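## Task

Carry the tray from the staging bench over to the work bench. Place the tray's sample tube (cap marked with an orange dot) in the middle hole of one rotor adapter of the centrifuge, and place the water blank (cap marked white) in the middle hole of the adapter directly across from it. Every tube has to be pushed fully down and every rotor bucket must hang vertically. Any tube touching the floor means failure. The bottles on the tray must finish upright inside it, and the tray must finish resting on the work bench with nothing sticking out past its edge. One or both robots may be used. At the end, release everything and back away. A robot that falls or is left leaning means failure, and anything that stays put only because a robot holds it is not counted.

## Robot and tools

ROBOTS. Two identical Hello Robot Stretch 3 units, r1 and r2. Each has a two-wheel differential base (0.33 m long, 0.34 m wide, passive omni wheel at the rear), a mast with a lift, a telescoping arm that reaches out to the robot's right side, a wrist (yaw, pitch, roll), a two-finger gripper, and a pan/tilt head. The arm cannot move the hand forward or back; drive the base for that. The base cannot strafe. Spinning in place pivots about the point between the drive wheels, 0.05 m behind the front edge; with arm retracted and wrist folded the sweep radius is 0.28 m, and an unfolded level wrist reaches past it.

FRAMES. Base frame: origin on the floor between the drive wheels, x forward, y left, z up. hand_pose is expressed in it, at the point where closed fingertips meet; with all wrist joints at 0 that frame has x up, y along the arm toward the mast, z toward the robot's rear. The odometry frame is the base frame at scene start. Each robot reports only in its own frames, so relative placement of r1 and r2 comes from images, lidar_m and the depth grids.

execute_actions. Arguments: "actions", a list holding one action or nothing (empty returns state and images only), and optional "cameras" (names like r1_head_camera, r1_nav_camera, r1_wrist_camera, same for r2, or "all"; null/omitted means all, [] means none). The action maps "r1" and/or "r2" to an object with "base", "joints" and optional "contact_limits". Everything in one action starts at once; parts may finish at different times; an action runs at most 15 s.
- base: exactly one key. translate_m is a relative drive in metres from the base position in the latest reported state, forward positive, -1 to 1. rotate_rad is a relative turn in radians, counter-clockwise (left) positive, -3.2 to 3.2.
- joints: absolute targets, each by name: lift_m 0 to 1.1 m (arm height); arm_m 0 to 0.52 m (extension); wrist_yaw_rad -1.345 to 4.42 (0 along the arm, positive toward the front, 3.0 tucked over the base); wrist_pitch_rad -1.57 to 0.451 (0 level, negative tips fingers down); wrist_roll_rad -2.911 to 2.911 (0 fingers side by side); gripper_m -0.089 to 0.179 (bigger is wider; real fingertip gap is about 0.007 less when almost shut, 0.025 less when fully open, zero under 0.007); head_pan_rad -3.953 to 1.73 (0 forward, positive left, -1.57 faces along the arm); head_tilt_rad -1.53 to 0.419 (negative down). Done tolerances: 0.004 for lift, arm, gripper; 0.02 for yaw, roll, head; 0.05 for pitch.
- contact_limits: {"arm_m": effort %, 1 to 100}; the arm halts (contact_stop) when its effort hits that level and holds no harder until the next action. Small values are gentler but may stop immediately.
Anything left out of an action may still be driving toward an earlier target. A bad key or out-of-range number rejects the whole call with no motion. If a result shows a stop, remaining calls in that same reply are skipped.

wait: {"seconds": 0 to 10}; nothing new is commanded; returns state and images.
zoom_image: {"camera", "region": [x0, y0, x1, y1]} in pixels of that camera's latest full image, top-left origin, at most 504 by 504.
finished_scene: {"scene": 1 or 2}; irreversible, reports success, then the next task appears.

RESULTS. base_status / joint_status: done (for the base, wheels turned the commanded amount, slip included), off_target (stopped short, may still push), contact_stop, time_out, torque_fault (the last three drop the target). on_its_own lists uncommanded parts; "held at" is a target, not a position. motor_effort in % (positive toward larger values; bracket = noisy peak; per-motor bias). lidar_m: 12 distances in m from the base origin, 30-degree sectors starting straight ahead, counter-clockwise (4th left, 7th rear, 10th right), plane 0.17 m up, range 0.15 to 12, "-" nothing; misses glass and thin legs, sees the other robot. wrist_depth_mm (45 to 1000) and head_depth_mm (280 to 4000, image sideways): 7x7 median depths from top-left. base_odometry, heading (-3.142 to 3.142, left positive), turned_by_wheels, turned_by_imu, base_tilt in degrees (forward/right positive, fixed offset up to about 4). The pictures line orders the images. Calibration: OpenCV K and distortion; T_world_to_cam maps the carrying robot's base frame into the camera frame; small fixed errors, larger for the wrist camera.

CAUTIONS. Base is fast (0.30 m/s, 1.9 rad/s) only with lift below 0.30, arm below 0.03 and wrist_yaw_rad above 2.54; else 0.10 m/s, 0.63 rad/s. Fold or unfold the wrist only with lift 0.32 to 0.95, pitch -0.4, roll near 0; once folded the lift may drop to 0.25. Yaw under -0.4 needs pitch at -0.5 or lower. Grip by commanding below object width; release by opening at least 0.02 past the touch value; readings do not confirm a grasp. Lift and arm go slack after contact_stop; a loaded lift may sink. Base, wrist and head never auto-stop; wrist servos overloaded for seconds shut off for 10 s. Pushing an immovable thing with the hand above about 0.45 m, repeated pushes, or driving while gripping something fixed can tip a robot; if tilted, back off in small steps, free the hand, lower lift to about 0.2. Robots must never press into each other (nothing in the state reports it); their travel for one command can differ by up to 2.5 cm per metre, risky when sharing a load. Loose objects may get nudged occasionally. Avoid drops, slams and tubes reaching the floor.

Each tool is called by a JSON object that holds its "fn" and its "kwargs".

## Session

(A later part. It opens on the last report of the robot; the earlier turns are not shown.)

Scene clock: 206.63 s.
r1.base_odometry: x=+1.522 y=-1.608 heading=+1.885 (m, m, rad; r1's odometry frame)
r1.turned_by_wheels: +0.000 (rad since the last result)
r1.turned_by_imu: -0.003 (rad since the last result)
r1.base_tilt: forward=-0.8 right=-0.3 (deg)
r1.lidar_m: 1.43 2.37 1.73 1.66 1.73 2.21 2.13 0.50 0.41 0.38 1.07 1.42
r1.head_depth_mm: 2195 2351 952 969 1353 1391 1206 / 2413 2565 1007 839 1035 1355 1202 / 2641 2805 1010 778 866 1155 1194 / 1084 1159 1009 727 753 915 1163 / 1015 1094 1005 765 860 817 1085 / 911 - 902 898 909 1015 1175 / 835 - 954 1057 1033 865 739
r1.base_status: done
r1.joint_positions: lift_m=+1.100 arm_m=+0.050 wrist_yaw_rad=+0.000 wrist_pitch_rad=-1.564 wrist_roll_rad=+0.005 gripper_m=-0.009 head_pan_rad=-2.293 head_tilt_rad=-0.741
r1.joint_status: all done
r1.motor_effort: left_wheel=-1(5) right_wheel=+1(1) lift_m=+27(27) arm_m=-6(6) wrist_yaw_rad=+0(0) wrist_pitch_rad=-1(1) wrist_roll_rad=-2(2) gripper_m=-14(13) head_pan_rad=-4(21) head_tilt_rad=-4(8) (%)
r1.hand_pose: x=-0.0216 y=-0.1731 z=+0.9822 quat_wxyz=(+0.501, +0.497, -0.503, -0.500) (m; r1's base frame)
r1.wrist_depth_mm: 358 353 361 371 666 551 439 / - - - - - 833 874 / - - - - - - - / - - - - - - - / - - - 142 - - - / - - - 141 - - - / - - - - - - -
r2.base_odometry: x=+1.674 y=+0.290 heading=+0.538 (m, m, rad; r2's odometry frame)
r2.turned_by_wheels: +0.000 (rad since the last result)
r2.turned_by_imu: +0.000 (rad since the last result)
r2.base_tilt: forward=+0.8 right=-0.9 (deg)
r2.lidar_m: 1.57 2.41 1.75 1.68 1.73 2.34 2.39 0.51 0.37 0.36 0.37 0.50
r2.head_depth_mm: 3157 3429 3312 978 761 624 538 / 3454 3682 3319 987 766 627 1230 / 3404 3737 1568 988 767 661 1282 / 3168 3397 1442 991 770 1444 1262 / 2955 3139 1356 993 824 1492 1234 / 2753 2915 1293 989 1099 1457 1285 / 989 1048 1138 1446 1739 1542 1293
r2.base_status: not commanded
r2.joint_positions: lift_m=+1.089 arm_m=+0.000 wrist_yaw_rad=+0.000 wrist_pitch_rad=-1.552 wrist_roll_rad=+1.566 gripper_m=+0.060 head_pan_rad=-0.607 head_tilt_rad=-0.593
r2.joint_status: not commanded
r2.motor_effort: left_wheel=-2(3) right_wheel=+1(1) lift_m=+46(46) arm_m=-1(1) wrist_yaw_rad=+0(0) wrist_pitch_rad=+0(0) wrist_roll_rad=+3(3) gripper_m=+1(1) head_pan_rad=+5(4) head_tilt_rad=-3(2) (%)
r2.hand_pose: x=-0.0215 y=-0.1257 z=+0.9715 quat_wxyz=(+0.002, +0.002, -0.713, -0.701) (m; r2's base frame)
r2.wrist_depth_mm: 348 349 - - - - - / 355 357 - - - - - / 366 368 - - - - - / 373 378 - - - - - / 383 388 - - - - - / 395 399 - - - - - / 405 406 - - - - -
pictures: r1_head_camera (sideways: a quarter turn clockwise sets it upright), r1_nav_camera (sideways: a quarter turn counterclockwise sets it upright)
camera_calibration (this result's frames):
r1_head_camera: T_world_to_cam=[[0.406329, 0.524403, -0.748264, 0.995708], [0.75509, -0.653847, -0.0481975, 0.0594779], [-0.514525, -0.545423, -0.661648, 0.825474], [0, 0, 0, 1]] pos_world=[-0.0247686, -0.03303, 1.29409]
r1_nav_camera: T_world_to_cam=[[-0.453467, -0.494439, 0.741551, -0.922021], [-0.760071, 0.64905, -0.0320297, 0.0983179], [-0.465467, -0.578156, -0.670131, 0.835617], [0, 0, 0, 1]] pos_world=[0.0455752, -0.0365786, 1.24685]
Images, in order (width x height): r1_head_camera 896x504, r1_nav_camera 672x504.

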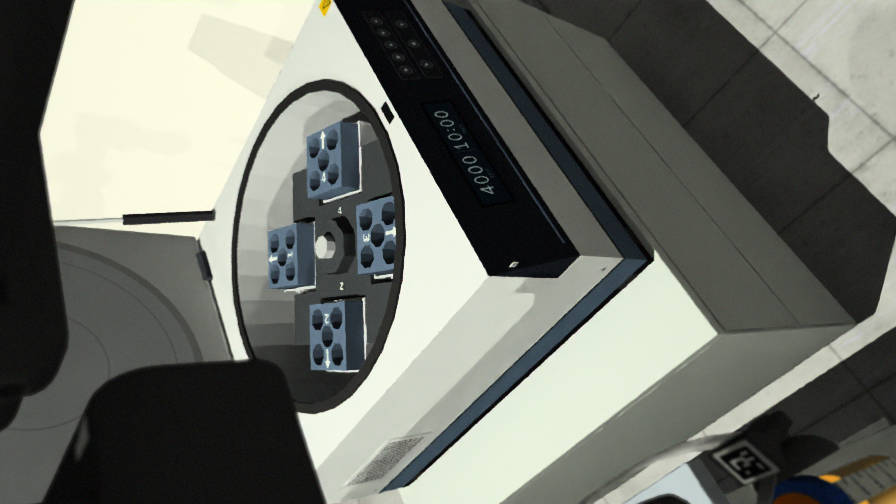

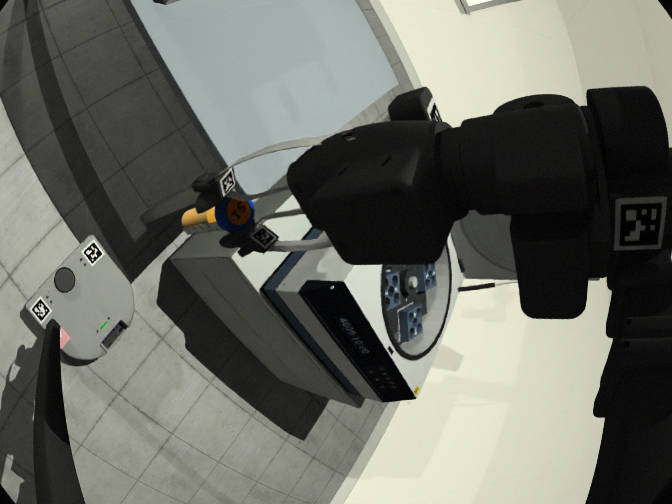

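{"fn": "execute_actions", "kwargs": {"actions": [{"r1":{"base":{"rotate_rad":-0.3}}}], "cameras": []}}

{"fn": "execute_actions", "kwargs": {"actions": [{"r1":{"base":{"translate_m":0.24}}}], "cameras": []}}

{"fn": "execute_actions", "kwargs": {"actions": [{"r1":{"base":{"rotate_rad":0.3}}}], "cameras": []}}

{"fn": "execute_actions", "kwargs": {"actions": [{"r1":{"base":{"translate_m":-0.5},"joints":{"head_pan_rad":-2.0,"head_tilt_rad":-0.85}}}], "cameras": ["r1_nav_camera","r1_head_camera","r1_wrist_camera"]}}

Scene clock: 212.40 s.
r1.base_odometry: x=+1.522 y=-1.608 heading=+1.585 (m, m, rad; r1's odometry frame)
r1.turned_by_wheels: -0.300 (rad since the last result)
r1.turned_by_imu: -0.300 (rad since the last result)
r1.base_tilt: forward=-0.7 right=-0.3 (deg)
r1.lidar_m: 1.42 3.63 1.98 1.67 1.67 1.88 2.13 0.76 0.41 0.38 1.02 1.16
r1.head_depth_mm: 1916 2061 2307 2007 1648 1387 1204 / 1997 2170 2378 1991 1630 1381 1196 / 2129 2307 2253 1197 1537 1375 1192 / 2262 2479 929 911 1094 1320 1191 / 2423 2612 1007 788 861 1038 1164 / 2523 - 975 725 738 816 1007 / 2534 - 943 712 802 791 984
r1.base_status: done
r1.joint_positions: lift_m=+1.100 arm_m=+0.050 wrist_yaw_rad=+0.000 wrist_pitch_rad=-1.564 wrist_roll_rad=+0.005 gripper_m=-0.009 head_pan_rad=-2.293 head_tilt_rad=-0.741
r1.joint_status: not commanded
r1.motor_effort: left_wheel=+1(4) right_wheel=-2(4) lift_m=+26(27) arm_m=-5(6) wrist_yaw_rad=+0(0) wrist_pitch_rad=-1(2) wrist_roll_rad=-2(2) gripper_m=-15(14) head_pan_rad=-4(5) head_tilt_rad=-4(4) (%)
r1.hand_pose: x=-0.0216 y=-0.1731 z=+0.9822 quat_wxyz=(+0.501, +0.497, -0.503, -0.500) (m; r1's base frame)
r1.wrist_depth_mm: 357 360 354 - 629 - - / 360 - - - - - - / - - - - - - - / - - - - - - - / - - - 142 - - - / - - - 141 - - - / - - - - - - -
r2.base_odometry: x=+1.674 y=+0.290 heading=+0.538 (m, m, rad; r2's odometry frame)
r2.turned_by_wheels: +0.000 (rad since the last result)
r2.turned_by_imu: +0.000 (rad since the last result)
r2.base_tilt: forward=+0.7 right=-0.7 (deg)
r2.lidar_m: 1.58 2.42 1.75 1.67 1.73 2.34 2.38 0.51 0.37 0.35 0.37 0.50
r2.head_depth_mm: 3128 3379 3304 977 760 625 539 / 3419 3730 3336 983 766 625 1223 / 3432 3691 1571 989 766 659 1288 / 3183 3459 1445 991 769 1448 1262 / 2951 3150 1364 993 826 1480 1229 / 2778 2942 1286 999 1107 1456 1293 / 988 1047 1138 1436 1739 1533 1297
r2.base_status: not commanded
r2.joint_positions: lift_m=+1.089 arm_m=+0.000 wrist_yaw_rad=+0.000 wrist_pitch_rad=-1.552 wrist_roll_rad=+1.566 gripper_m=+0.060 head_pan_rad=-0.607 head_tilt_rad=-0.593
r2.joint_status: not commanded
r2.motor_effort: left_wheel=-2(2) right_wheel=+1(1) lift_m=+46(46) arm_m=-1(1) wrist_yaw_rad=+1(0) wrist_pitch_rad=+0(0) wrist_roll_rad=+3(3) gripper_m=+0(0) head_pan_rad=+5(4) head_tilt_rad=-3(3) (%)
r2.hand_pose: x=-0.0215 y=-0.1257 z=+0.9715 quat_wxyz=(+0.002, +0.002, -0.713, -0.701) (m; r2's base frame)
r2.wrist_depth_mm: 348 351 - - - - - / 357 359 - - - - - / 366 366 - - - - - / 376 381 - - - - - / 388 387 - - - - - / 396 397 - - - - - / 409 407 - - - - -
pictures: none
No camera images: the call's "cameras" was empty. Leave "cameras" out to get every camera's image.

Scene clock: 215.87 s.
r1.base_odometry: x=+1.518 y=-1.368 heading=+1.585 (m, m, rad; r1's odometry frame)
r1.turned_by_wheels: +0.000 (rad since the last result)
r1.turned_by_imu: +0.001 (rad since the last result)
r1.base_tilt: forward=-0.6 right=-0.3 (deg)
r1.lidar_m: 1.17 3.76 2.06 1.74 1.73 1.96 2.36 0.60 0.40 0.83 0.96 1.08
r1.head_depth_mm: 2116 2304 2458 2014 1645 1387 1207 / 2236 2378 1071 1334 1588 1379 1198 / 2367 2509 958 940 1223 1374 1194 / 2525 2597 1002 828 925 1127 1186 / 1892 1257 1032 902 933 1088 1181 / 1088 - 900 1002 646 735 1109 / 959 - 957 1056 642 559 1110
r1.base_status: done
r1.joint_positions: lift_m=+1.100 arm_m=+0.050 wrist_yaw_rad=+0.000 wrist_pitch_rad=-1.564 wrist_roll_rad=+0.005 gripper_m=-0.009 head_pan_rad=-2.293 head_tilt_rad=-0.741
r1.joint_status: not commanded
r1.motor_effort: left_wheel=+2(5) right_wheel=-2(1) lift_m=+27(26) arm_m=-5(4) wrist_yaw_rad=-1(1) wrist_pitch_rad=-1(1) wrist_roll_rad=-2(1) gripper_m=-15(15) head_pan_rad=-5(5) head_tilt_rad=-3(3) (%)
r1.hand_pose: x=-0.0216 y=-0.1731 z=+0.9822 quat_wxyz=(+0.501, +0.497, -0.503, -0.500) (m; r1's base frame)
r1.wrist_depth_mm: 302 355 354 353 349 608 - / 308 362 363 381 - - - / 371 371 - - - - - / - - - - - - - / - - - 141 - - - / - - - 140 - - - / - - - - - - -
r2.base_odometry: x=+1.674 y=+0.290 heading=+0.538 (m, m, rad; r2's odometry frame)
r2.turned_by_wheels: +0.000 (rad since the last result)
r2.turned_by_imu: +0.000 (rad since the last result)
r2.base_tilt: forward=+0.6 right=-0.8 (deg)
r2.lidar_m: 1.57 2.41 1.74 1.68 1.73 2.35 2.39 0.51 0.37 0.35 0.37 0.50
r2.head_depth_mm: 3137 3374 3309 984 765 622 540 / 3427 3723 3321 983 765 624 1234 / 3369 3727 1576 987 769 661 1287 / 3158 3407 1444 989 768 1444 1262 / 2930 3144 1364 993 822 1493 1234 / 2714 2962 1280 999 1108 1459 1290 / 990 1042 1141 1454 1713 1539 1295
r2.base_status: not commanded
r2.joint_positions: lift_m=+1.089 arm_m=+0.000 wrist_yaw_rad=+0.000 wrist_pitch_rad=-1.552 wrist_roll_rad=+1.566 gripper_m=+0.060 head_pan_rad=-0.607 head_tilt_rad=-0.593
r2.joint_status: not commanded
r2.motor_effort: left_wheel=-2(2) right_wheel=+2(1) lift_m=+46(46) arm_m=-2(2) wrist_yaw_rad=+0(0) wrist_pitch_rad=+0(0) wrist_roll_rad=+3(3) gripper_m=+1(0) head_pan_rad=+5(4) head_tilt_rad=-2(3) (%)
r2.hand_pose: x=-0.0215 y=-0.1257 z=+0.9715 quat_wxyz=(+0.002, +0.002, -0.713, -0.701) (m; r2's base frame)
r2.wrist_depth_mm: 347 353 - - - - - / 356 357 - - - - - / 365 369 - - - - - / 372 381 - - - - - / 387 387 - - - - - / 395 397 - - - - - / 408 408 - - - - -
pictures: none
No camera images: the call's "cameras" was empty. Leave "cameras" out to get every camera's image.

Scene clock: 217.67 s.
r1.base_odometry: x=+1.518 y=-1.368 heading=+1.885 (m, m, rad; r1's odometry frame)
r1.turned_by_wheels: +0.300 (rad since the last result)
r1.turned_by_imu: +0.301 (rad since the last result)
r1.base_tilt: forward=-0.7 right=-0.3 (deg)
r1.lidar_m: 1.17 2.48 1.80 1.73 1.80 2.44 1.10 0.53 0.40 0.96 0.99 1.17
r1.head_depth_mm: 2465 2524 1052 819 1029 1366 1203 / 1192 1247 1048 814 903 1185 1198 / 1090 1202 1018 917 927 1001 1192 / 1003 1097 978 1045 653 1069 1147 / 932 1005 1075 1107 649 734 1143 / 2951 - 2359 783 645 562 1179 / 2837 - 946 775 643 558 1109
r1.base_status: done
r1.joint_positions: lift_m=+1.100 arm_m=+0.050 wrist_yaw_rad=+0.000 wrist_pitch_rad=-1.564 wrist_roll_rad=+0.005 gripper_m=-0.009 head_pan_rad=-2.293 head_tilt_rad=-0.741
r1.joint_status: not commanded
r1.motor_effort: left_wheel=-1(5) right_wheel=+1(5) lift_m=+26(27) arm_m=-4(5) wrist_yaw_rad=-1(0) wrist_pitch_rad=-1(1) wrist_roll_rad=-2(2) gripper_m=-15(14) head_pan_rad=-5(5) head_tilt_rad=-4(4) (%)
r1.hand_pose: x=-0.0216 y=-0.1731 z=+0.9822 quat_wxyz=(+0.501, +0.497, -0.503, -0.500) (m; r1's base frame)
r1.wrist_depth_mm: 336 322 352 352 350 350 345 / 361 361 362 361 358 355 547 / - - - - - - - / - - - - - - - / - - - 142 - - - / - - - 141 - - - / - - - - - - -
r2.base_odometry: x=+1.674 y=+0.290 heading=+0.538 (m, m, rad; r2's odometry frame)
r2.turned_by_wheels: +0.000 (rad since the last result)
r2.turned_by_imu: +0.000 (rad since the last result)
r2.base_tilt: forward=+0.8 right=-0.9 (deg)
r2.lidar_m: 1.58 2.42 1.75 1.67 1.73 2.35 2.39 0.51 0.37 0.35 0.37 0.50
r2.head_depth_mm: 3161 3385 3369 978 762 624 538 / 3431 3721 3305 983 765 625 1224 / 3360 3662 1569 987 768 661 1291 / 3136 3391 1434 989 770 1450 1265 / 2975 3119 1365 995 824 1487 1240 / 2765 2909 1287 999 1108 1453 1292 / 987 1048 1134 1443 1734 1526 1292
r2.base_status: not commanded
r2.joint_positions: lift_m=+1.089 arm_m=+0.000 wrist_yaw_rad=+0.000 wrist_pitch_rad=-1.552 wrist_roll_rad=+1.566 gripper_m=+0.060 head_pan_rad=-0.607 head_tilt_rad=-0.593
r2.joint_status: not commanded
r2.motor_effort: left_wheel=-2(2) right_wheel=+2(2) lift_m=+46(46) arm_m=-1(2) wrist_yaw_rad=+0(0) wrist_pitch_rad=+0(0) wrist_roll_rad=+3(3) gripper_m=+1(1) head_pan_rad=+5(4) head_tilt_rad=-2(2) (%)
r2.hand_pose: x=-0.0215 y=-0.1257 z=+0.9715 quat_wxyz=(+0.002, +0.002, -0.713, -0.701) (m; r2's base frame)
r2.wrist_depth_mm: 348 353 - - - - - / 356 356 - - - - - / 364 368 - - - - - / 374 380 - - - - - / 385 388 - - - - - / 394 396 - - - - - / 409 406 - - - - -
pictures: none
No camera images: the call's "cameras" was empty. Leave "cameras" out to get every camera's image.

Scene clock: 223.60 s.
r1.base_odometry: x=+1.673 y=-1.844 heading=+1.885 (m, m, rad; r1's odometry frame)
r1.turned_by_wheels: +0.000 (rad since the last result)
r1.turned_by_imu: -0.002 (rad since the last result)
r1.base_tilt: forward=-0.8 right=-0.3 (deg)
r1.lidar_m: 1.66 2.48 1.81 1.73 1.79 1.93 1.85 0.40 0.29 0.28 0.37 1.36
r1.head_depth_mm: 2479 2579 859 666 725 1136 1168 / - 2599 901 743 664 937 1163 / - 943 876 731 622 798 1140 / - 932 878 715 591 723 1096 / - - 858 748 565 675 936 / - - - - 792 296 797 / - - - - - 1217 1122
r1.base_status: done
r1.joint_positions: lift_m=+1.100 arm_m=+0.050 wrist_yaw_rad=+0.000 wrist_pitch_rad=-1.564 wrist_roll_rad=+0.005 gripper_m=-0.009 head_pan_rad=-2.007 head_tilt_rad=-0.839
r1.joint_status: all done
r1.motor_effort: left_wheel=-1(4) right_wheel=+1(2) lift_m=+27(26) arm_m=-5(5) wrist_yaw_rad=+0(0) wrist_pitch_rad=-1(1) wrist_roll_rad=-2(2) gripper_m=-14(14) head_pan_rad=+5(37) head_tilt_rad=-4(13) (%)
r1.hand_pose: x=-0.0216 y=-0.1731 z=+0.9822 quat_wxyz=(+0.501, +0.497, -0.503, -0.500) (m; r1's base frame)
r1.wrist_depth_mm: 354 357 - 544 308 312 318 / 366 381 - 563 404 407 414 / - - - - - - - / - - - - - - - / - - - 140 - - - / - - - 141 - - - / - - - - - - -
r2.base_odometry: x=+1.674 y=+0.290 heading=+0.538 (m, m, rad; r2's odometry frame)
r2.turned_by_wheels: +0.000 (rad since the last result)
r2.turned_by_imu: +0.000 (rad since the last result)
r2.base_tilt: forward=+0.7 right=-1.0 (deg)
r2.lidar_m: 1.57 2.40 1.74 1.67 1.74 2.36 2.38 0.51 0.37 0.35 0.37 0.50
r2.head_depth_mm: 3071 3293 3131 982 763 624 539 / 1342 3598 3311 980 766 625 1228 / 3398 3676 1578 985 766 659 1282 / 3184 3402 1440 991 767 1449 1263 / 3000 3098 1364 996 824 1486 1235 / 2741 2985 1282 1003 1108 1456 1294 / 991 1048 1137 1445 1719 1541 1290
r2.base_status: not commanded
r2.joint_positions: lift_m=+1.089 arm_m=+0.000 wrist_yaw_rad=+0.000 wrist_pitch_rad=-1.552 wrist_roll_rad=+1.566 gripper_m=+0.060 head_pan_rad=-0.607 head_tilt_rad=-0.593
r2.joint_status: not commanded
r2.motor_effort: left_wheel=-2(2) right_wheel=+1(1) lift_m=+46(46) arm_m=-1(1) wrist_yaw_rad=+0(0) wrist_pitch_rad=+0(0) wrist_roll_rad=+3(3) gripper_m=+0(0) head_pan_rad=+5(4) head_tilt_rad=-3(2) (%)
r2.hand_pose: x=-0.0215 y=-0.1257 z=+0.9715 quat_wxyz=(+0.002, +0.002, -0.713, -0.701) (m; r2's base frame)
r2.wrist_depth_mm: 347 352 - - - - - / 355 360 - - - - - / 365 367 - - - - - / 374 377 - - - - - / 386 389 - - - - - / 395 394 - - - - - / 404 408 - - - - -
pictures: r1_head_camera (sideways: a quarter turn clockwise sets it upright), r1_nav_camera (sideways: a quarter turn counterclockwise sets it upright), r1_wrist_camera
camera_calibration (this result's frames):
r1_head_camera: T_world_to_cam=[[0.271863, 0.681562, -0.679385, 0.906763], [0.910746, -0.410269, -0.0471396, 0.057145], [-0.310859, -0.605931, -0.732267, 0.91608], [0, 0, 0, 1]] pos_world=[-0.0137881, -0.0394895, 1.28955]
r1_nav_camera: T_world_to_cam=[[-0.325237, -0.66546, 0.671851, -0.831969], [-0.910818, 0.411457, -0.0333764, 0.100987], [-0.254227, -0.622789, -0.739934, 0.925114], [0, 0, 0, 1]] pos_world=[0.0565816, -0.0190435, 1.24685]
r1_wrist_camera: T_world_to_cam=[[-0.999629, 0.0225922, -0.0151911, 0.00292962], [0.0202012, 0.9896, 0.142422, 0.0664538], [0.0182507, 0.142062, -0.98969, 1.15628], [0, 0, 0, 1]] pos_world=[-0.0195169, -0.230093, 1.13494]
Images, in order (width x height): r1_head_camera 896x504, r1_nav_camera 672x504, r1_wrist_camera 644x364.

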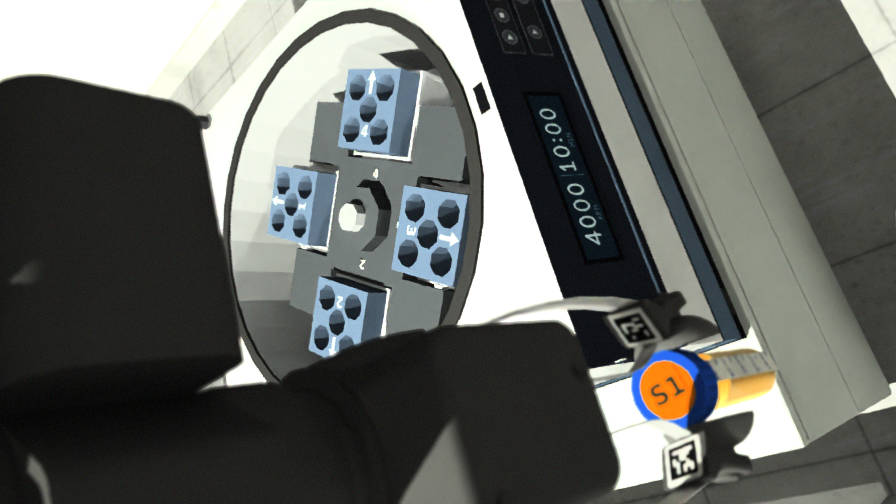

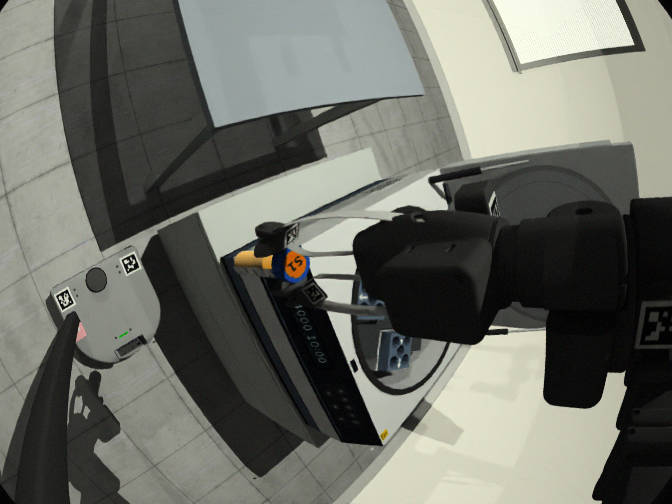

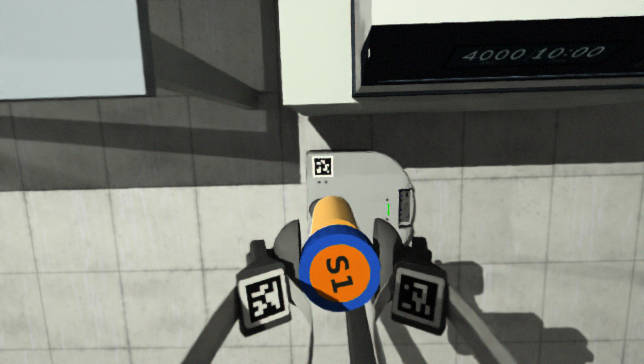

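{"fn": "execute_actions", "kwargs": {"actions": [{"r1":{"base":{"translate_m":-0.415},"joints":{"arm_m":0.36,"head_pan_rad":-1.5,"head_tilt_rad":-0.8}}}], "cameras": ["r1_head_camera","r1_wrist_camera"]}}

Scene clock: 230.60 s.
r1.base_odometry: x=+1.801 y=-2.238 heading=+1.885 (m, m, rad; r1's odometry frame)
r1.turned_by_wheels: +0.000 (rad since the last result)
r1.turned_by_imu: -0.001 (rad since the last result)
r1.base_tilt: forward=-0.7 right=-0.3 (deg)
r1.lidar_m: 2.08 2.47 1.79 1.73 1.79 1.50 1.44 0.40 0.29 0.28 0.29 0.40
r1.head_depth_mm: 740 2877 2319 1782 606 723 731 / 730 836 843 727 575 573 752 / 721 879 841 738 571 577 771 / 743 851 892 752 568 584 793 / 748 860 900 741 563 590 818 / 757 868 873 751 560 594 843 / 761 855 838 770 562 604 865
r1.base_status: done
r1.joint_positions: lift_m=+1.100 arm_m=+0.360 wrist_yaw_rad=+0.000 wrist_pitch_rad=-1.564 wrist_roll_rad=+0.005 gripper_m=-0.009 head_pan_rad=-1.507 head_tilt_rad=-0.804
r1.joint_status: all done
r1.motor_effort: left_wheel=-2(5) right_wheel=+1(1) lift_m=+26(26) arm_m=+5(5) wrist_yaw_rad=+0(0) wrist_pitch_rad=-1(1) wrist_roll_rad=-2(2) gripper_m=-14(14) head_pan_rad=+5(46) head_tilt_rad=+2(5) (%)
r1.hand_pose: x=-0.0216 y=-0.4823 z=+0.9822 quat_wxyz=(+0.501, +0.497, -0.503, -0.500) (m; r1's base frame)
r1.wrist_depth_mm: 357 353 370 370 370 - - / 404 377 354 374 373 - - / 390 386 386 383 365 - - / 375 376 395 381 342 - - / 342 401 406 159 338 - - / 350 354 386 140 340 - - / 362 359 - 357 - - -
r2.base_odometry: x=+1.674 y=+0.290 heading=+0.538 (m, m, rad; r2's odometry frame)
r2.turned_by_wheels: +0.000 (rad since the last result)
r2.turned_by_imu: +0.000 (rad since the last result)
r2.base_tilt: forward=+0.5 right=-0.9 (deg)
r2.lidar_m: 1.57 2.42 1.75 1.68 1.73 2.35 2.39 0.51 0.37 0.36 0.37 0.50
r2.head_depth_mm: 3160 3389 3320 980 763 623 538 / 3425 3727 3324 988 764 626 1226 / 3345 3597 1569 987 766 660 1290 / 3159 3455 1441 989 768 1450 1259 / 2956 3178 1352 991 826 1479 1237 / 2643 2900 1286 998 1103 1460 1290 / 987 1047 1138 1454 1722 1533 1296
r2.base_status: not commanded
r2.joint_positions: lift_m=+1.089 arm_m=+0.000 wrist_yaw_rad=+0.000 wrist_pitch_rad=-1.552 wrist_roll_rad=+1.566 gripper_m=+0.060 head_pan_rad=-0.607 head_tilt_rad=-0.593
r2.joint_status: not commanded
r2.motor_effort: left_wheel=-2(2) right_wheel=+1(1) lift_m=+46(46) arm_m=-1(1) wrist_yaw_rad=+0(1) wrist_pitch_rad=+0(0) wrist_roll_rad=+3(3) gripper_m=+1(0) head_pan_rad=+6(5) head_tilt_rad=-3(3) (%)
r2.hand_pose: x=-0.0215 y=-0.1257 z=+0.9715 quat_wxyz=(+0.002, +0.002, -0.713, -0.701) (m; r2's base frame)
r2.wrist_depth_mm: 347 353 - - - - - / 357 358 - - - - - / 366 368 - - - - - / 375 379 - - - - - / 383 388 - - - - - / 394 394 - - - - - / 406 404 - - - - -
pictures: r1_head_camera (sideways: a quarter turn clockwise sets it upright), r1_wrist_camera
camera_calibration (this result's frames):
r1_head_camera: T_world_to_cam=[[-0.0867394, 0.703807, -0.705076, 0.94243], [0.996041, 0.075094, -0.0475755, 0.0571944], [0.019463, -0.706411, -0.707534, 0.881899], [0, 0, 0, 1]] pos_world=[0.00761343, -0.0446001, 1.29118]
r1_wrist_camera: T_world_to_cam=[[-0.999618, 0.0230868, -0.0151911, 0.0101653], [0.0206908, 0.98959, 0.142422, 0.372461], [0.018321, 0.142053, -0.989689, 1.20021], [0, 0, 0, 1]] pos_world=[-0.0195341, -0.539311, 1.13494]
Images, in order (width x height): r1_head_camera 896x504, r1_wrist_camera 644x364.

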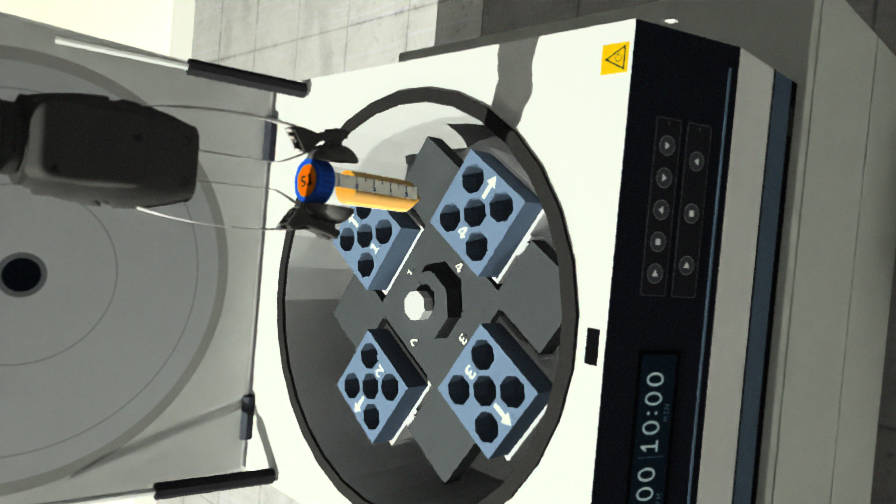

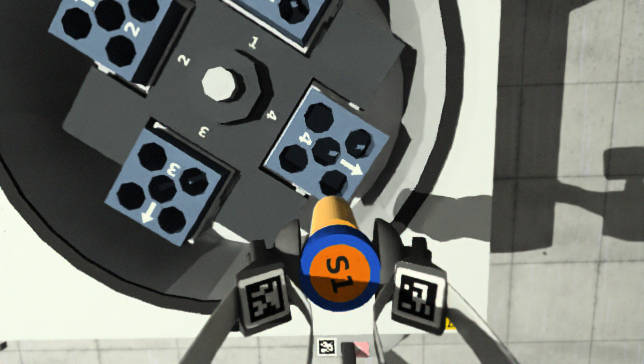

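{"fn": "execute_actions", "kwargs": {"actions": [{"r1":{"base":{"translate_m":0.003},"joints":{"arm_m":0.402,"lift_m":1.03}}}], "cameras": ["r1_head_camera","r1_wrist_camera"]}}

Scene clock: 233.63 s.
r1.base_odometry: x=+1.800 y=-2.235 heading=+1.885 (m, m, rad; r1's odometry frame)
r1.turned_by_wheels: +0.000 (rad since the last result)
r1.turned_by_imu: +0.000 (rad since the last result)
r1.base_tilt: forward=-0.7 right=-0.3 (deg)
r1.lidar_m: 2.08 2.47 1.79 1.73 1.79 1.50 1.44 0.40 0.29 0.28 0.29 0.40
r1.head_depth_mm: 2691 2895 2325 1775 604 619 730 / - 833 844 742 573 573 751 / 739 - 871 717 571 579 772 / 744 851 898 746 567 584 795 / 747 860 898 743 562 589 817 / 755 867 872 751 561 594 844 / 761 872 836 771 561 602 867
r1.base_status: done
r1.joint_positions: lift_m=+1.030 arm_m=+0.402 wrist_yaw_rad=+0.000 wrist_pitch_rad=-1.564 wrist_roll_rad=+0.005 gripper_m=-0.009 head_pan_rad=-1.507 head_tilt_rad=-0.804
r1.joint_status: all done
r1.motor_effort: left_wheel=-1(3) right_wheel=+1(6) lift_m=+21(22) arm_m=+5(4) wrist_yaw_rad=+0(0) wrist_pitch_rad=-1(1) wrist_roll_rad=-2(2) gripper_m=-15(15) head_pan_rad=+5(6) head_tilt_rad=+1(1) (%)
r1.hand_pose: x=-0.0216 y=-0.5243 z=+0.9124 quat_wxyz=(+0.501, +0.497, -0.503, -0.500) (m; r1's base frame)
r1.wrist_depth_mm: 283 300 299 303 335 241 984 / 294 306 311 307 309 246 - / 319 321 299 312 340 253 - / 326 323 323 296 333 258 - / 351 310 332 160 296 262 - / 322 319 340 141 264 271 - / 290 330 337 310 280 281 -
r2.base_odometry: x=+1.674 y=+0.290 heading=+0.538 (m, m, rad; r2's odometry frame)
r2.turned_by_wheels: +0.000 (rad since the last result)
r2.turned_by_imu: +0.000 (rad since the last result)
r2.base_tilt: forward=+0.6 right=-0.8 (deg)
r2.lidar_m: 1.57 2.42 1.75 1.67 1.73 2.35 2.38 0.51 0.37 0.35 0.37 0.50
r2.head_depth_mm: 3166 3407 3266 977 764 623 539 / 3398 3669 3330 982 763 624 1227 / 1830 3565 1571 984 767 661 1282 / 3123 3457 1442 991 770 1450 1257 / 2959 3163 1365 992 825 1485 1234 / 2674 2838 1286 1002 1102 1448 1287 / 988 1046 1145 1439 1731 1528 1296
r2.base_status: not commanded
r2.joint_positions: lift_m=+1.089 arm_m=+0.000 wrist_yaw_rad=+0.000 wrist_pitch_rad=-1.552 wrist_roll_rad=+1.566 gripper_m=+0.060 head_pan_rad=-0.607 head_tilt_rad=-0.593
r2.joint_status: not commanded
r2.motor_effort: left_wheel=-2(2) right_wheel=+1(2) lift_m=+46(46) arm_m=-2(1) wrist_yaw_rad=+1(1) wrist_pitch_rad=+0(0) wrist_roll_rad=+3(3) gripper_m=+1(1) head_pan_rad=+5(5) head_tilt_rad=-3(2) (%)
r2.hand_pose: x=-0.0215 y=-0.1257 z=+0.9715 quat_wxyz=(+0.002, +0.002, -0.713, -0.701) (m; r2's base frame)
r2.wrist_depth_mm: 344 351 - - - - - / 357 359 - - - - - / 365 369 - - - - - / 374 377 - - - - - / 385 387 - - - - - / 395 399 - - - - - / 405 406 - - - - -
pictures: r1_head_camera (sideways: a quarter turn clockwise sets it upright), r1_wrist_camera
camera_calibration (this result's frames):
r1_head_camera: T_world_to_cam=[[-0.0867396, 0.703807, -0.705076, 0.94243], [0.996041, 0.0750942, -0.0475755, 0.0571944], [0.0194632, -0.706411, -0.707534, 0.881899], [0, 0, 0, 1]] pos_world=[0.00761344, -0.0446001, 1.29118]
r1_wrist_camera: T_world_to_cam=[[-0.999618, 0.0230868, -0.0151911, 0.0100759], [0.0206908, 0.98959, 0.142422, 0.423959], [0.018321, 0.142053, -0.98969, 1.13717], [0, 0, 0, 1]] pos_world=[-0.0195341, -0.581316, 1.06522]
Images, in order (width x height): r1_head_camera 896x504, r1_wrist_camera 644x364.

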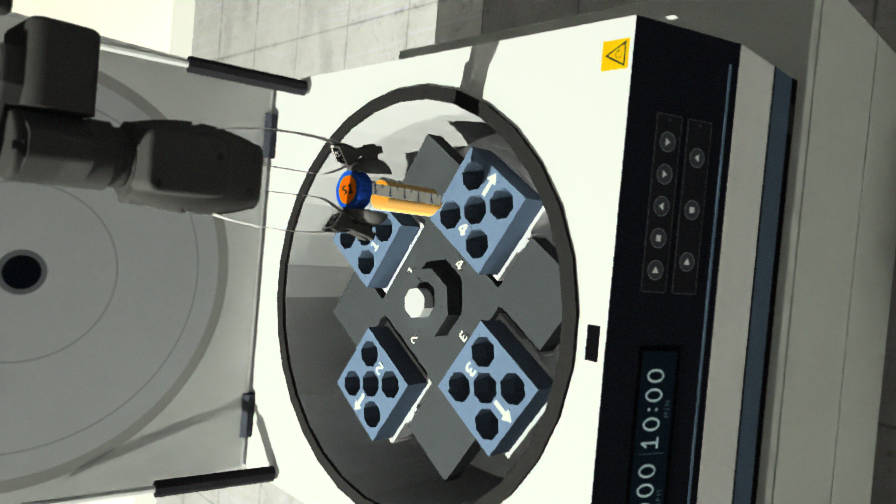

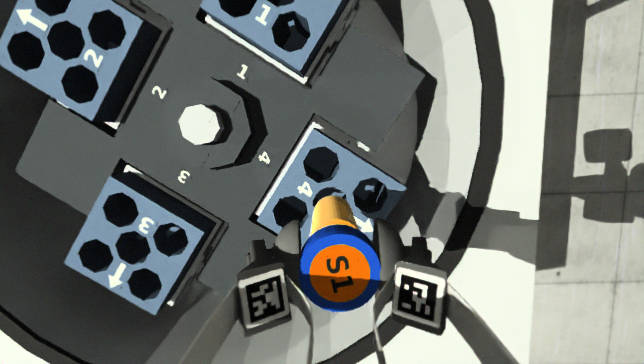

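{"fn": "execute_actions", "kwargs": {"actions": [{"r1":{"joints":{"lift_m":0.995}}}], "cameras": ["r1_head_camera","r1_wrist_camera"]}}

{"fn": "zoom_image", "kwargs": {"camera": "r1_wrist_camera", "region": [240,140,420,260]}}

{"fn": "zoom_image", "kwargs": {"camera": "r1_head_camera", "region": [340,130,560,290]}}

Scene clock: 236.03 s.
r1.base_odometry: x=+1.800 y=-2.235 heading=+1.885 (m, m, rad; r1's odometry frame)
r1.turned_by_wheels: +0.000 (rad since the last result)
r1.turned_by_imu: +0.000 (rad since the last result)
r1.base_tilt: forward=-0.7 right=-0.3 (deg)
r1.lidar_m: 2.08 2.47 1.80 1.73 1.79 1.50 1.44 0.40 0.29 0.28 0.29 0.40
r1.head_depth_mm: 733 2906 2323 1771 603 620 729 / - 837 842 741 574 572 751 / 738 - 859 709 570 578 773 / 742 850 896 743 566 584 795 / 750 858 900 743 563 587 818 / 754 870 871 751 561 595 843 / 761 871 839 770 561 604 868
r1.base_status: not commanded
r1.joint_positions: lift_m=+0.995 arm_m=+0.402 wrist_yaw_rad=+0.000 wrist_pitch_rad=-1.564 wrist_roll_rad=+0.005 gripper_m=-0.009 head_pan_rad=-1.507 head_tilt_rad=-0.804
r1.joint_status: all done
r1.motor_effort: left_wheel=-1(2) right_wheel=+2(1) lift_m=+21(24) arm_m=+5(6) wrist_yaw_rad=+0(0) wrist_pitch_rad=-1(1) wrist_roll_rad=-2(2) gripper_m=-14(14) head_pan_rad=+5(5) head_tilt_rad=+2(1) (%)
r1.hand_pose: x=-0.0216 y=-0.5243 z=+0.8774 quat_wxyz=(+0.501, +0.497, -0.503, -0.500) (m; r1's base frame)
r1.wrist_depth_mm: 260 272 269 269 309 209 964 / 254 275 272 275 274 214 961 / 284 283 266 281 339 219 985 / 289 290 289 258 322 222 - / 294 277 298 160 287 229 - / 285 281 304 140 234 234 - / 292 321 335 309 241 240 -
r2.base_odometry: x=+1.674 y=+0.290 heading=+0.538 (m, m, rad; r2's odometry frame)
r2.turned_by_wheels: +0.000 (rad since the last result)
r2.turned_by_imu: +0.000 (rad since the last result)
r2.base_tilt: forward=+0.7 right=-0.9 (deg)
r2.lidar_m: 1.57 2.41 1.75 1.67 1.73 2.34 2.38 0.51 0.37 0.36 0.37 0.50
r2.head_depth_mm: 3153 3350 3352 982 764 626 538 / 3429 3674 3301 980 766 624 1229 / 1795 3566 1565 989 766 660 1289 / 3129 3443 1445 988 768 1446 1254 / 2926 3131 1356 996 825 1489 1232 / 2682 2820 1281 995 1104 1457 1290 / 993 1048 1140 1443 1727 1547 1292
r2.base_status: not commanded
r2.joint_positions: lift_m=+1.089 arm_m=+0.000 wrist_yaw_rad=+0.000 wrist_pitch_rad=-1.552 wrist_roll_rad=+1.566 gripper_m=+0.060 head_pan_rad=-0.607 head_tilt_rad=-0.593
r2.joint_status: not commanded
r2.motor_effort: left_wheel=-3(2) right_wheel=+1(2) lift_m=+47(46) arm_m=-1(2) wrist_yaw_rad=+0(0) wrist_pitch_rad=+0(0) wrist_roll_rad=+3(3) gripper_m=+0(1) head_pan_rad=+5(5) head_tilt_rad=-2(2) (%)
r2.hand_pose: x=-0.0215 y=-0.1257 z=+0.9715 quat_wxyz=(+0.002, +0.002, -0.713, -0.701) (m; r2's base frame)
r2.wrist_depth_mm: 345 352 - - - - - / 355 359 - - - - - / 366 368 - - - - - / 376 378 - - - - - / 385 387 - - - - - / 395 396 - - - - - / 407 408 - - - - -
pictures: r1_head_camera (sideways: a quarter turn clockwise sets it upright), r1_wrist_camera
camera_calibration (this result's frames):
r1_head_camera: T_world_to_cam=[[-0.0867394, 0.703807, -0.705076, 0.94243], [0.996041, 0.075094, -0.0475755, 0.0571944], [0.019463, -0.706411, -0.707534, 0.881899], [0, 0, 0, 1]] pos_world=[0.00761343, -0.0446001, 1.29118]
r1_wrist_camera: T_world_to_cam=[[-0.999618, 0.0230865, -0.0151911, 0.00954413], [0.0206905, 0.98959, 0.142422, 0.428943], [0.0183209, 0.142053, -0.98969, 1.10254], [0, 0, 0, 1]] pos_world=[-0.0195341, -0.581316, 1.03022]
Images, in order (width x height): r1_head_camera 896x504, r1_wrist_camera 644x364.

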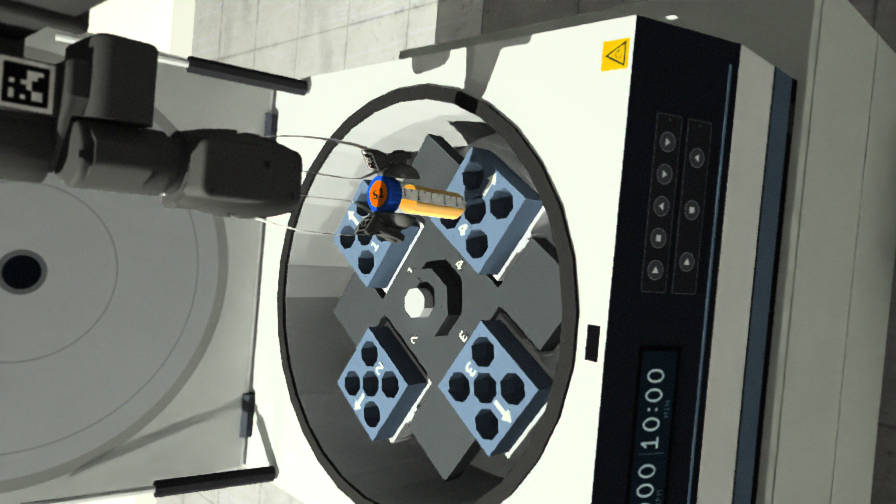

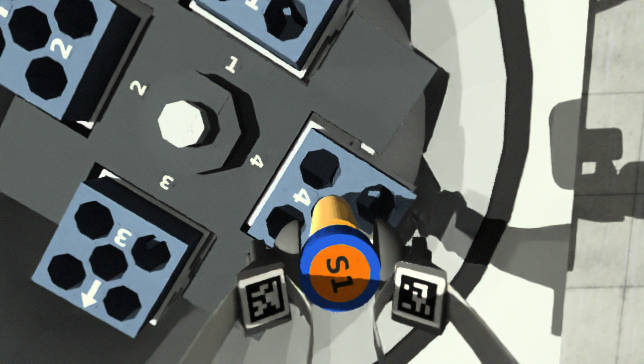

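Region (240, 140, 420, 260) of r1_wrist_camera's 644x364 image, scaled by 2.800.

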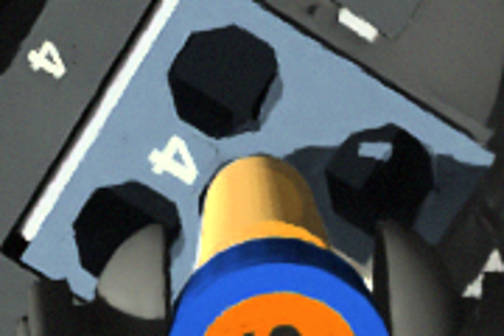

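Region (340, 130, 560, 290) of r1_head_camera's 896x504 image, scaled by 2.291, with more detail than that image has; it fills the top 367 rows of this view, and the rest is white.

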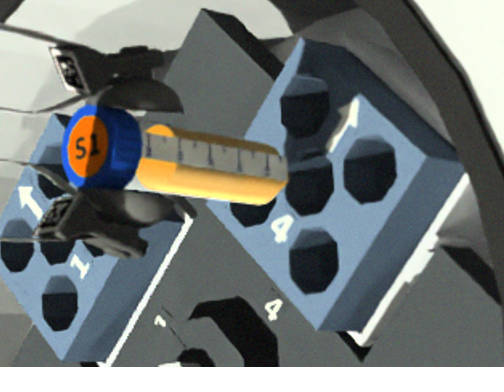

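{"fn": "execute_actions", "kwargs": {"actions": [{"r1":{"joints":{"arm_m":0.398,"lift_m":0.975}}}], "cameras": ["r1_head_camera","r1_wrist_camera"]}}

{"fn": "zoom_image", "kwargs": {"camera": "r1_wrist_camera", "region": [240,140,420,260]}}

{"fn": "zoom_image", "kwargs": {"camera": "r1_head_camera", "region": [340,130,560,290]}}

Scene clock: 239.47 s.
r1.base_odometry: x=+1.800 y=-2.235 heading=+1.885 (m, m, rad; r1's odometry frame)
r1.turned_by_wheels: +0.000 (rad since the last result)
r1.turned_by_imu: +0.000 (rad since the last result)
r1.base_tilt: forward=-0.7 right=-0.2 (deg)
r1.lidar_m: 2.08 2.47 1.80 1.73 1.79 1.50 1.44 0.40 0.29 0.28 0.29 0.40
r1.head_depth_mm: - 2917 2337 1765 605 619 729 / - 853 848 741 574 573 752 / 738 - 850 700 571 577 772 / 742 853 896 741 566 583 796 / 749 857 897 743 562 587 818 / 754 866 873 751 560 593 840 / 760 872 835 771 562 603 870
r1.base_status: not commanded
r1.joint_positions: lift_m=+0.975 arm_m=+0.398 wrist_yaw_rad=+0.000 wrist_pitch_rad=-1.564 wrist_roll_rad=+0.005 gripper_m=-0.009 head_pan_rad=-1.507 head_tilt_rad=-0.804
r1.joint_status: all done
r1.motor_effort: left_wheel=-1(2) right_wheel=+1(1) lift_m=+21(21) arm_m=-6(6) wrist_yaw_rad=-1(0) wrist_pitch_rad=-2(1) wrist_roll_rad=-1(2) gripper_m=-14(13) head_pan_rad=+5(5) head_tilt_rad=+1(2) (%)
r1.hand_pose: x=-0.0216 y=-0.5211 z=+0.8574 quat_wxyz=(+0.501, +0.497, -0.503, -0.500) (m; r1's base frame)
r1.wrist_depth_mm: 227 251 251 253 284 201 190 / 247 255 257 255 255 214 195 / 266 243 245 261 337 213 201 / 270 269 269 241 302 207 205 / 253 252 272 160 277 209 - / 260 261 283 140 232 213 - / 285 308 323 306 222 216 -
r2.base_odometry: x=+1.674 y=+0.290 heading=+0.538 (m, m, rad; r2's odometry frame)
r2.turned_by_wheels: +0.000 (rad since the last result)
r2.turned_by_imu: +0.000 (rad since the last result)
r2.base_tilt: forward=+0.6 right=-0.8 (deg)
r2.lidar_m: 1.58 2.41 1.75 1.67 1.73 2.35 2.39 0.51 0.37 0.35 0.37 0.50
r2.head_depth_mm: 3176 3377 3260 978 761 623 540 / 3435 3734 3332 982 766 625 1225 / 1797 3576 1568 987 767 662 1278 / 3155 3458 1438 992 769 1453 1256 / 2926 3089 1354 991 824 1493 1237 / 2653 2847 1293 999 1103 1460 1300 / 988 1043 1142 1444 1728 1527 1295
r2.base_status: not commanded
r2.joint_positions: lift_m=+1.089 arm_m=+0.000 wrist_yaw_rad=+0.000 wrist_pitch_rad=-1.552 wrist_roll_rad=+1.566 gripper_m=+0.060 head_pan_rad=-0.607 head_tilt_rad=-0.593
r2.joint_status: not commanded
r2.motor_effort: left_wheel=-2(2) right_wheel=+2(1) lift_m=+46(46) arm_m=-2(1) wrist_yaw_rad=-1(1) wrist_pitch_rad=+0(0) wrist_roll_rad=+3(3) gripper_m=+1(1) head_pan_rad=+4(5) head_tilt_rad=-3(2) (%)
r2.hand_pose: x=-0.0215 y=-0.1257 z=+0.9715 quat_wxyz=(+0.002, +0.002, -0.713, -0.701) (m; r2's base frame)
r2.wrist_depth_mm: 349 353 - - - - - / 354 359 - - - - - / 365 368 - - - - - / 374 378 - - - - - / 384 387 - - - - - / 395 399 - - - - - / 410 406 - - - - -
pictures: r1_head_camera (sideways: a quarter turn clockwise sets it upright), r1_wrist_camera
camera_calibration (this result's frames):
r1_head_camera: T_world_to_cam=[[-0.0867395, 0.703807, -0.705076, 0.94243], [0.996041, 0.0750941, -0.0475755, 0.0571944], [0.0194631, -0.706411, -0.707534, 0.881899], [0, 0, 0, 1]] pos_world=[0.00761343, -0.0446001, 1.29118]
r1_wrist_camera: T_world_to_cam=[[-0.999618, 0.023087, -0.0151911, 0.0091663], [0.020691, 0.98959, 0.142422, 0.428618], [0.018321, 0.142053, -0.989689, 1.08227], [0, 0, 0, 1]] pos_world=[-0.0195341, -0.578108, 1.01021]
Images, in order (width x height): r1_head_camera 896x504, r1_wrist_camera 644x364.

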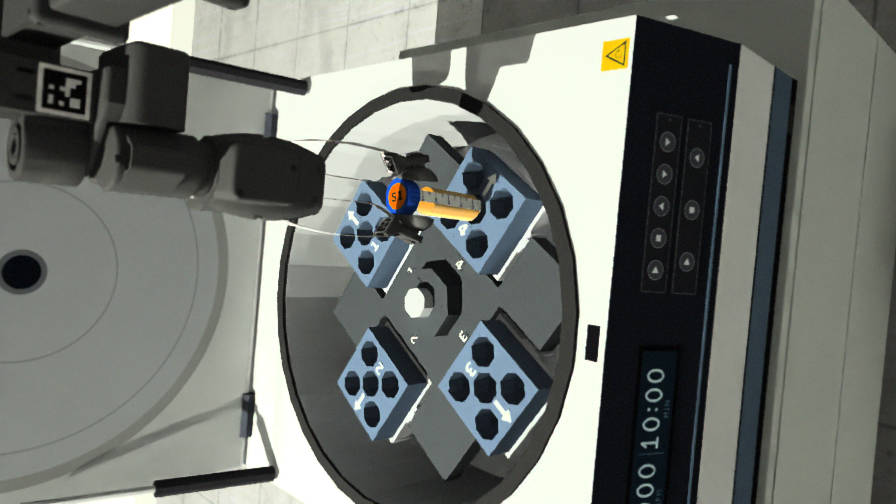

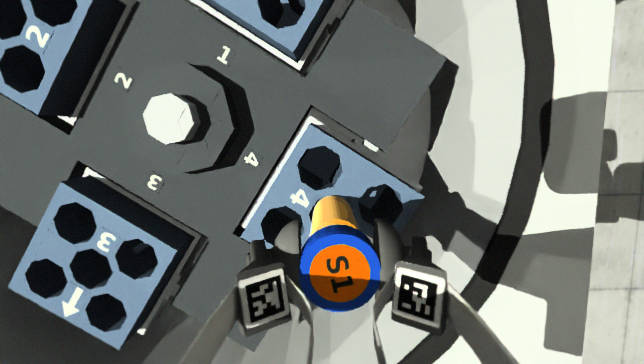

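Region (240, 140, 420, 260) of r1_wrist_camera's 644x364 image, scaled by 2.800.

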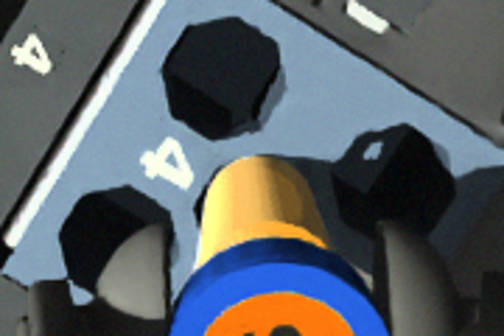

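Region (340, 130, 560, 290) of r1_head_camera's 896x504 image, scaled by 2.291, with more detail than that image has; it fills the top 367 rows of this view, and the rest is white.

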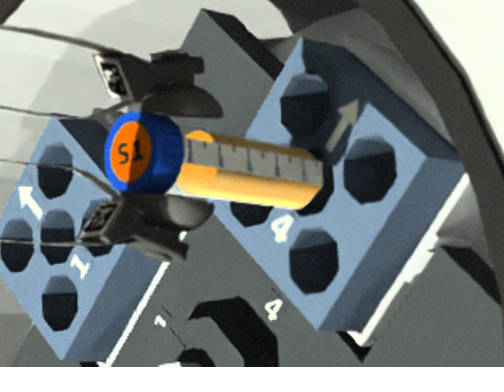

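{"fn": "execute_actions", "kwargs": {"actions": [{"r1":{"base":{"translate_m":0.002},"joints":{"lift_m":0.96}}}], "cameras": ["r1_head_camera","r1_wrist_camera"]}}

{"fn": "zoom_image", "kwargs": {"camera": "r1_wrist_camera", "region": [240,140,420,260]}}

{"fn": "zoom_image", "kwargs": {"camera": "r1_head_camera", "region": [340,130,560,290]}}

Scene clock: 243.00 s.
r1.base_odometry: x=+1.799 y=-2.233 heading=+1.885 (m, m, rad; r1's odometry frame)
r1.turned_by_wheels: +0.000 (rad since the last result)
r1.turned_by_imu: +0.000 (rad since the last result)
r1.base_tilt: forward=-0.8 right=-0.3 (deg)
r1.lidar_m: 2.07 2.47 1.80 1.73 1.79 1.50 1.44 0.40 0.29 0.28 0.29 0.40
r1.head_depth_mm: - 2835 2321 1776 590 591 730 / - 874 843 750 573 574 748 / 719 - 847 698 570 578 773 / 743 851 897 740 566 583 797 / 751 860 898 743 561 589 819 / 754 865 871 752 560 593 842 / 757 871 834 790 562 603 866
r1.base_status: done
r1.joint_positions: lift_m=+0.960 arm_m=+0.398 wrist_yaw_rad=+0.000 wrist_pitch_rad=-1.564 wrist_roll_rad=+0.005 gripper_m=-0.009 head_pan_rad=-1.507 head_tilt_rad=-0.804
r1.joint_status: all done
r1.motor_effort: left_wheel=-2(3) right_wheel=+0(5) lift_m=+21(21) arm_m=-5(6) wrist_yaw_rad=+0(0) wrist_pitch_rad=-1(1) wrist_roll_rad=-2(2) gripper_m=-15(15) head_pan_rad=+5(5) head_tilt_rad=+1(1) (%)
r1.hand_pose: x=-0.0216 y=-0.5211 z=+0.8424 quat_wxyz=(+0.501, +0.497, -0.503, -0.500) (m; r1's base frame)
r1.wrist_depth_mm: 219 240 238 237 237 204 173 / 233 226 239 239 240 215 179 / 251 229 238 245 309 219 181 / 254 255 253 227 292 210 188 / 236 241 258 161 271 197 191 / 247 249 266 141 235 196 197 / 264 290 272 305 223 202 203
r2.base_odometry: x=+1.674 y=+0.290 heading=+0.538 (m, m, rad; r2's odometry frame)
r2.turned_by_wheels: +0.000 (rad since the last result)
r2.turned_by_imu: +0.000 (rad since the last result)
r2.base_tilt: forward=+0.6 right=-0.8 (deg)
r2.lidar_m: 1.57 2.42 1.75 1.67 1.73 2.34 2.39 0.51 0.37 0.36 0.37 0.50
r2.head_depth_mm: 3160 3372 3325 980 762 624 538 / 3446 3735 3332 978 761 626 1222 / 1829 3614 1572 989 768 659 1282 / 3105 3454 1442 989 769 1445 1263 / 2902 3102 1357 997 824 1478 1241 / 2702 2865 1289 997 1100 1465 1299 / 988 1050 1138 1449 1724 1533 1297
r2.base_status: not commanded
r2.joint_positions: lift_m=+1.089 arm_m=+0.000 wrist_yaw_rad=+0.000 wrist_pitch_rad=-1.552 wrist_roll_rad=+1.566 gripper_m=+0.060 head_pan_rad=-0.607 head_tilt_rad=-0.593
r2.joint_status: not commanded
r2.motor_effort: left_wheel=-2(3) right_wheel=+1(2) lift_m=+47(46) arm_m=-1(1) wrist_yaw_rad=+0(0) wrist_pitch_rad=+0(0) wrist_roll_rad=+3(3) gripper_m=+0(0) head_pan_rad=+5(5) head_tilt_rad=-3(3) (%)
r2.hand_pose: x=-0.0215 y=-0.1257 z=+0.9715 quat_wxyz=(+0.002, +0.002, -0.713, -0.701) (m; r2's base frame)
r2.wrist_depth_mm: 347 351 - - - - - / 356 360 - - - - - / 365 368 - - - - - / 374 375 - - - - - / 385 386 - - - - - / 396 396 - - - - - / 409 406 - - - - -
pictures: r1_head_camera (sideways: a quarter turn clockwise sets it upright), r1_wrist_camera
camera_calibration (this result's frames):
r1_head_camera: T_world_to_cam=[[-0.0867393, 0.703807, -0.705076, 0.94243], [0.996041, 0.0750939, -0.0475755, 0.0571944], [0.019463, -0.706411, -0.707534, 0.881899], [0, 0, 0, 1]] pos_world=[0.00761342, -0.0446001, 1.29118]
r1_wrist_camera: T_world_to_cam=[[-0.999618, 0.0230848, -0.0151911, 0.00893719], [0.0206888, 0.98959, 0.142422, 0.430742], [0.0183207, 0.142053, -0.989689, 1.06744], [0, 0, 0, 1]] pos_world=[-0.019534, -0.578098, 0.995223]
Images, in order (width x height): r1_head_camera 896x504, r1_wrist_camera 644x364.

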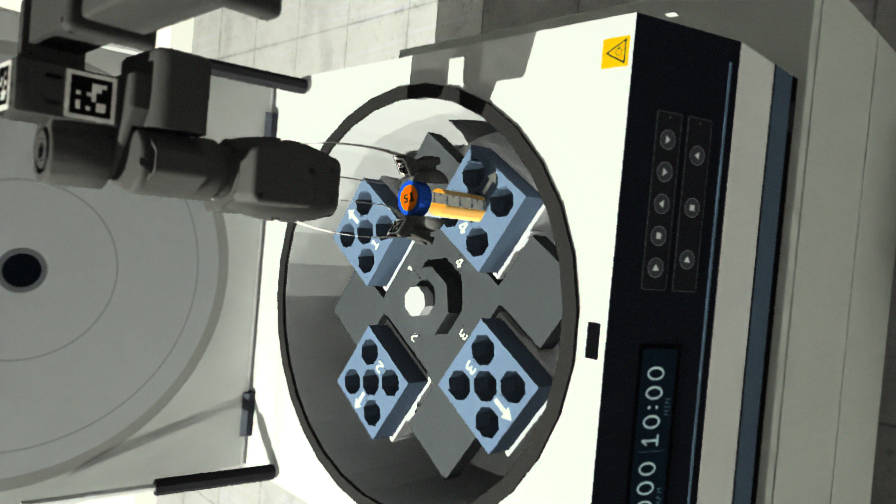

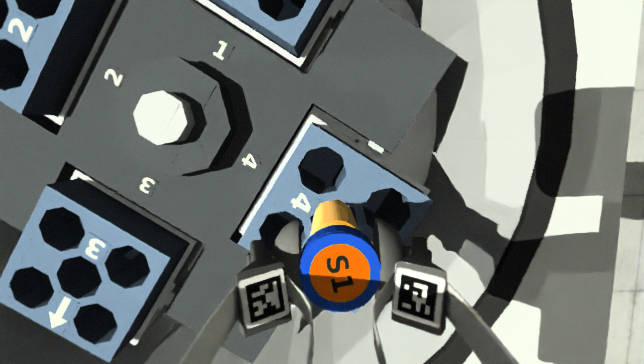

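Region (240, 140, 420, 260) of r1_wrist_camera's 644x364 image, scaled by 2.800.

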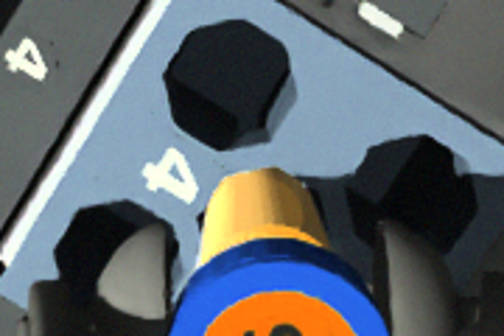

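Region (340, 130, 560, 290) of r1_head_camera's 896x504 image, scaled by 2.291, with more detail than that image has; it fills the top 367 rows of this view, and the rest is white.

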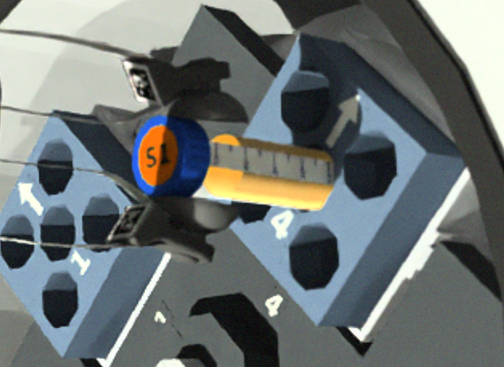

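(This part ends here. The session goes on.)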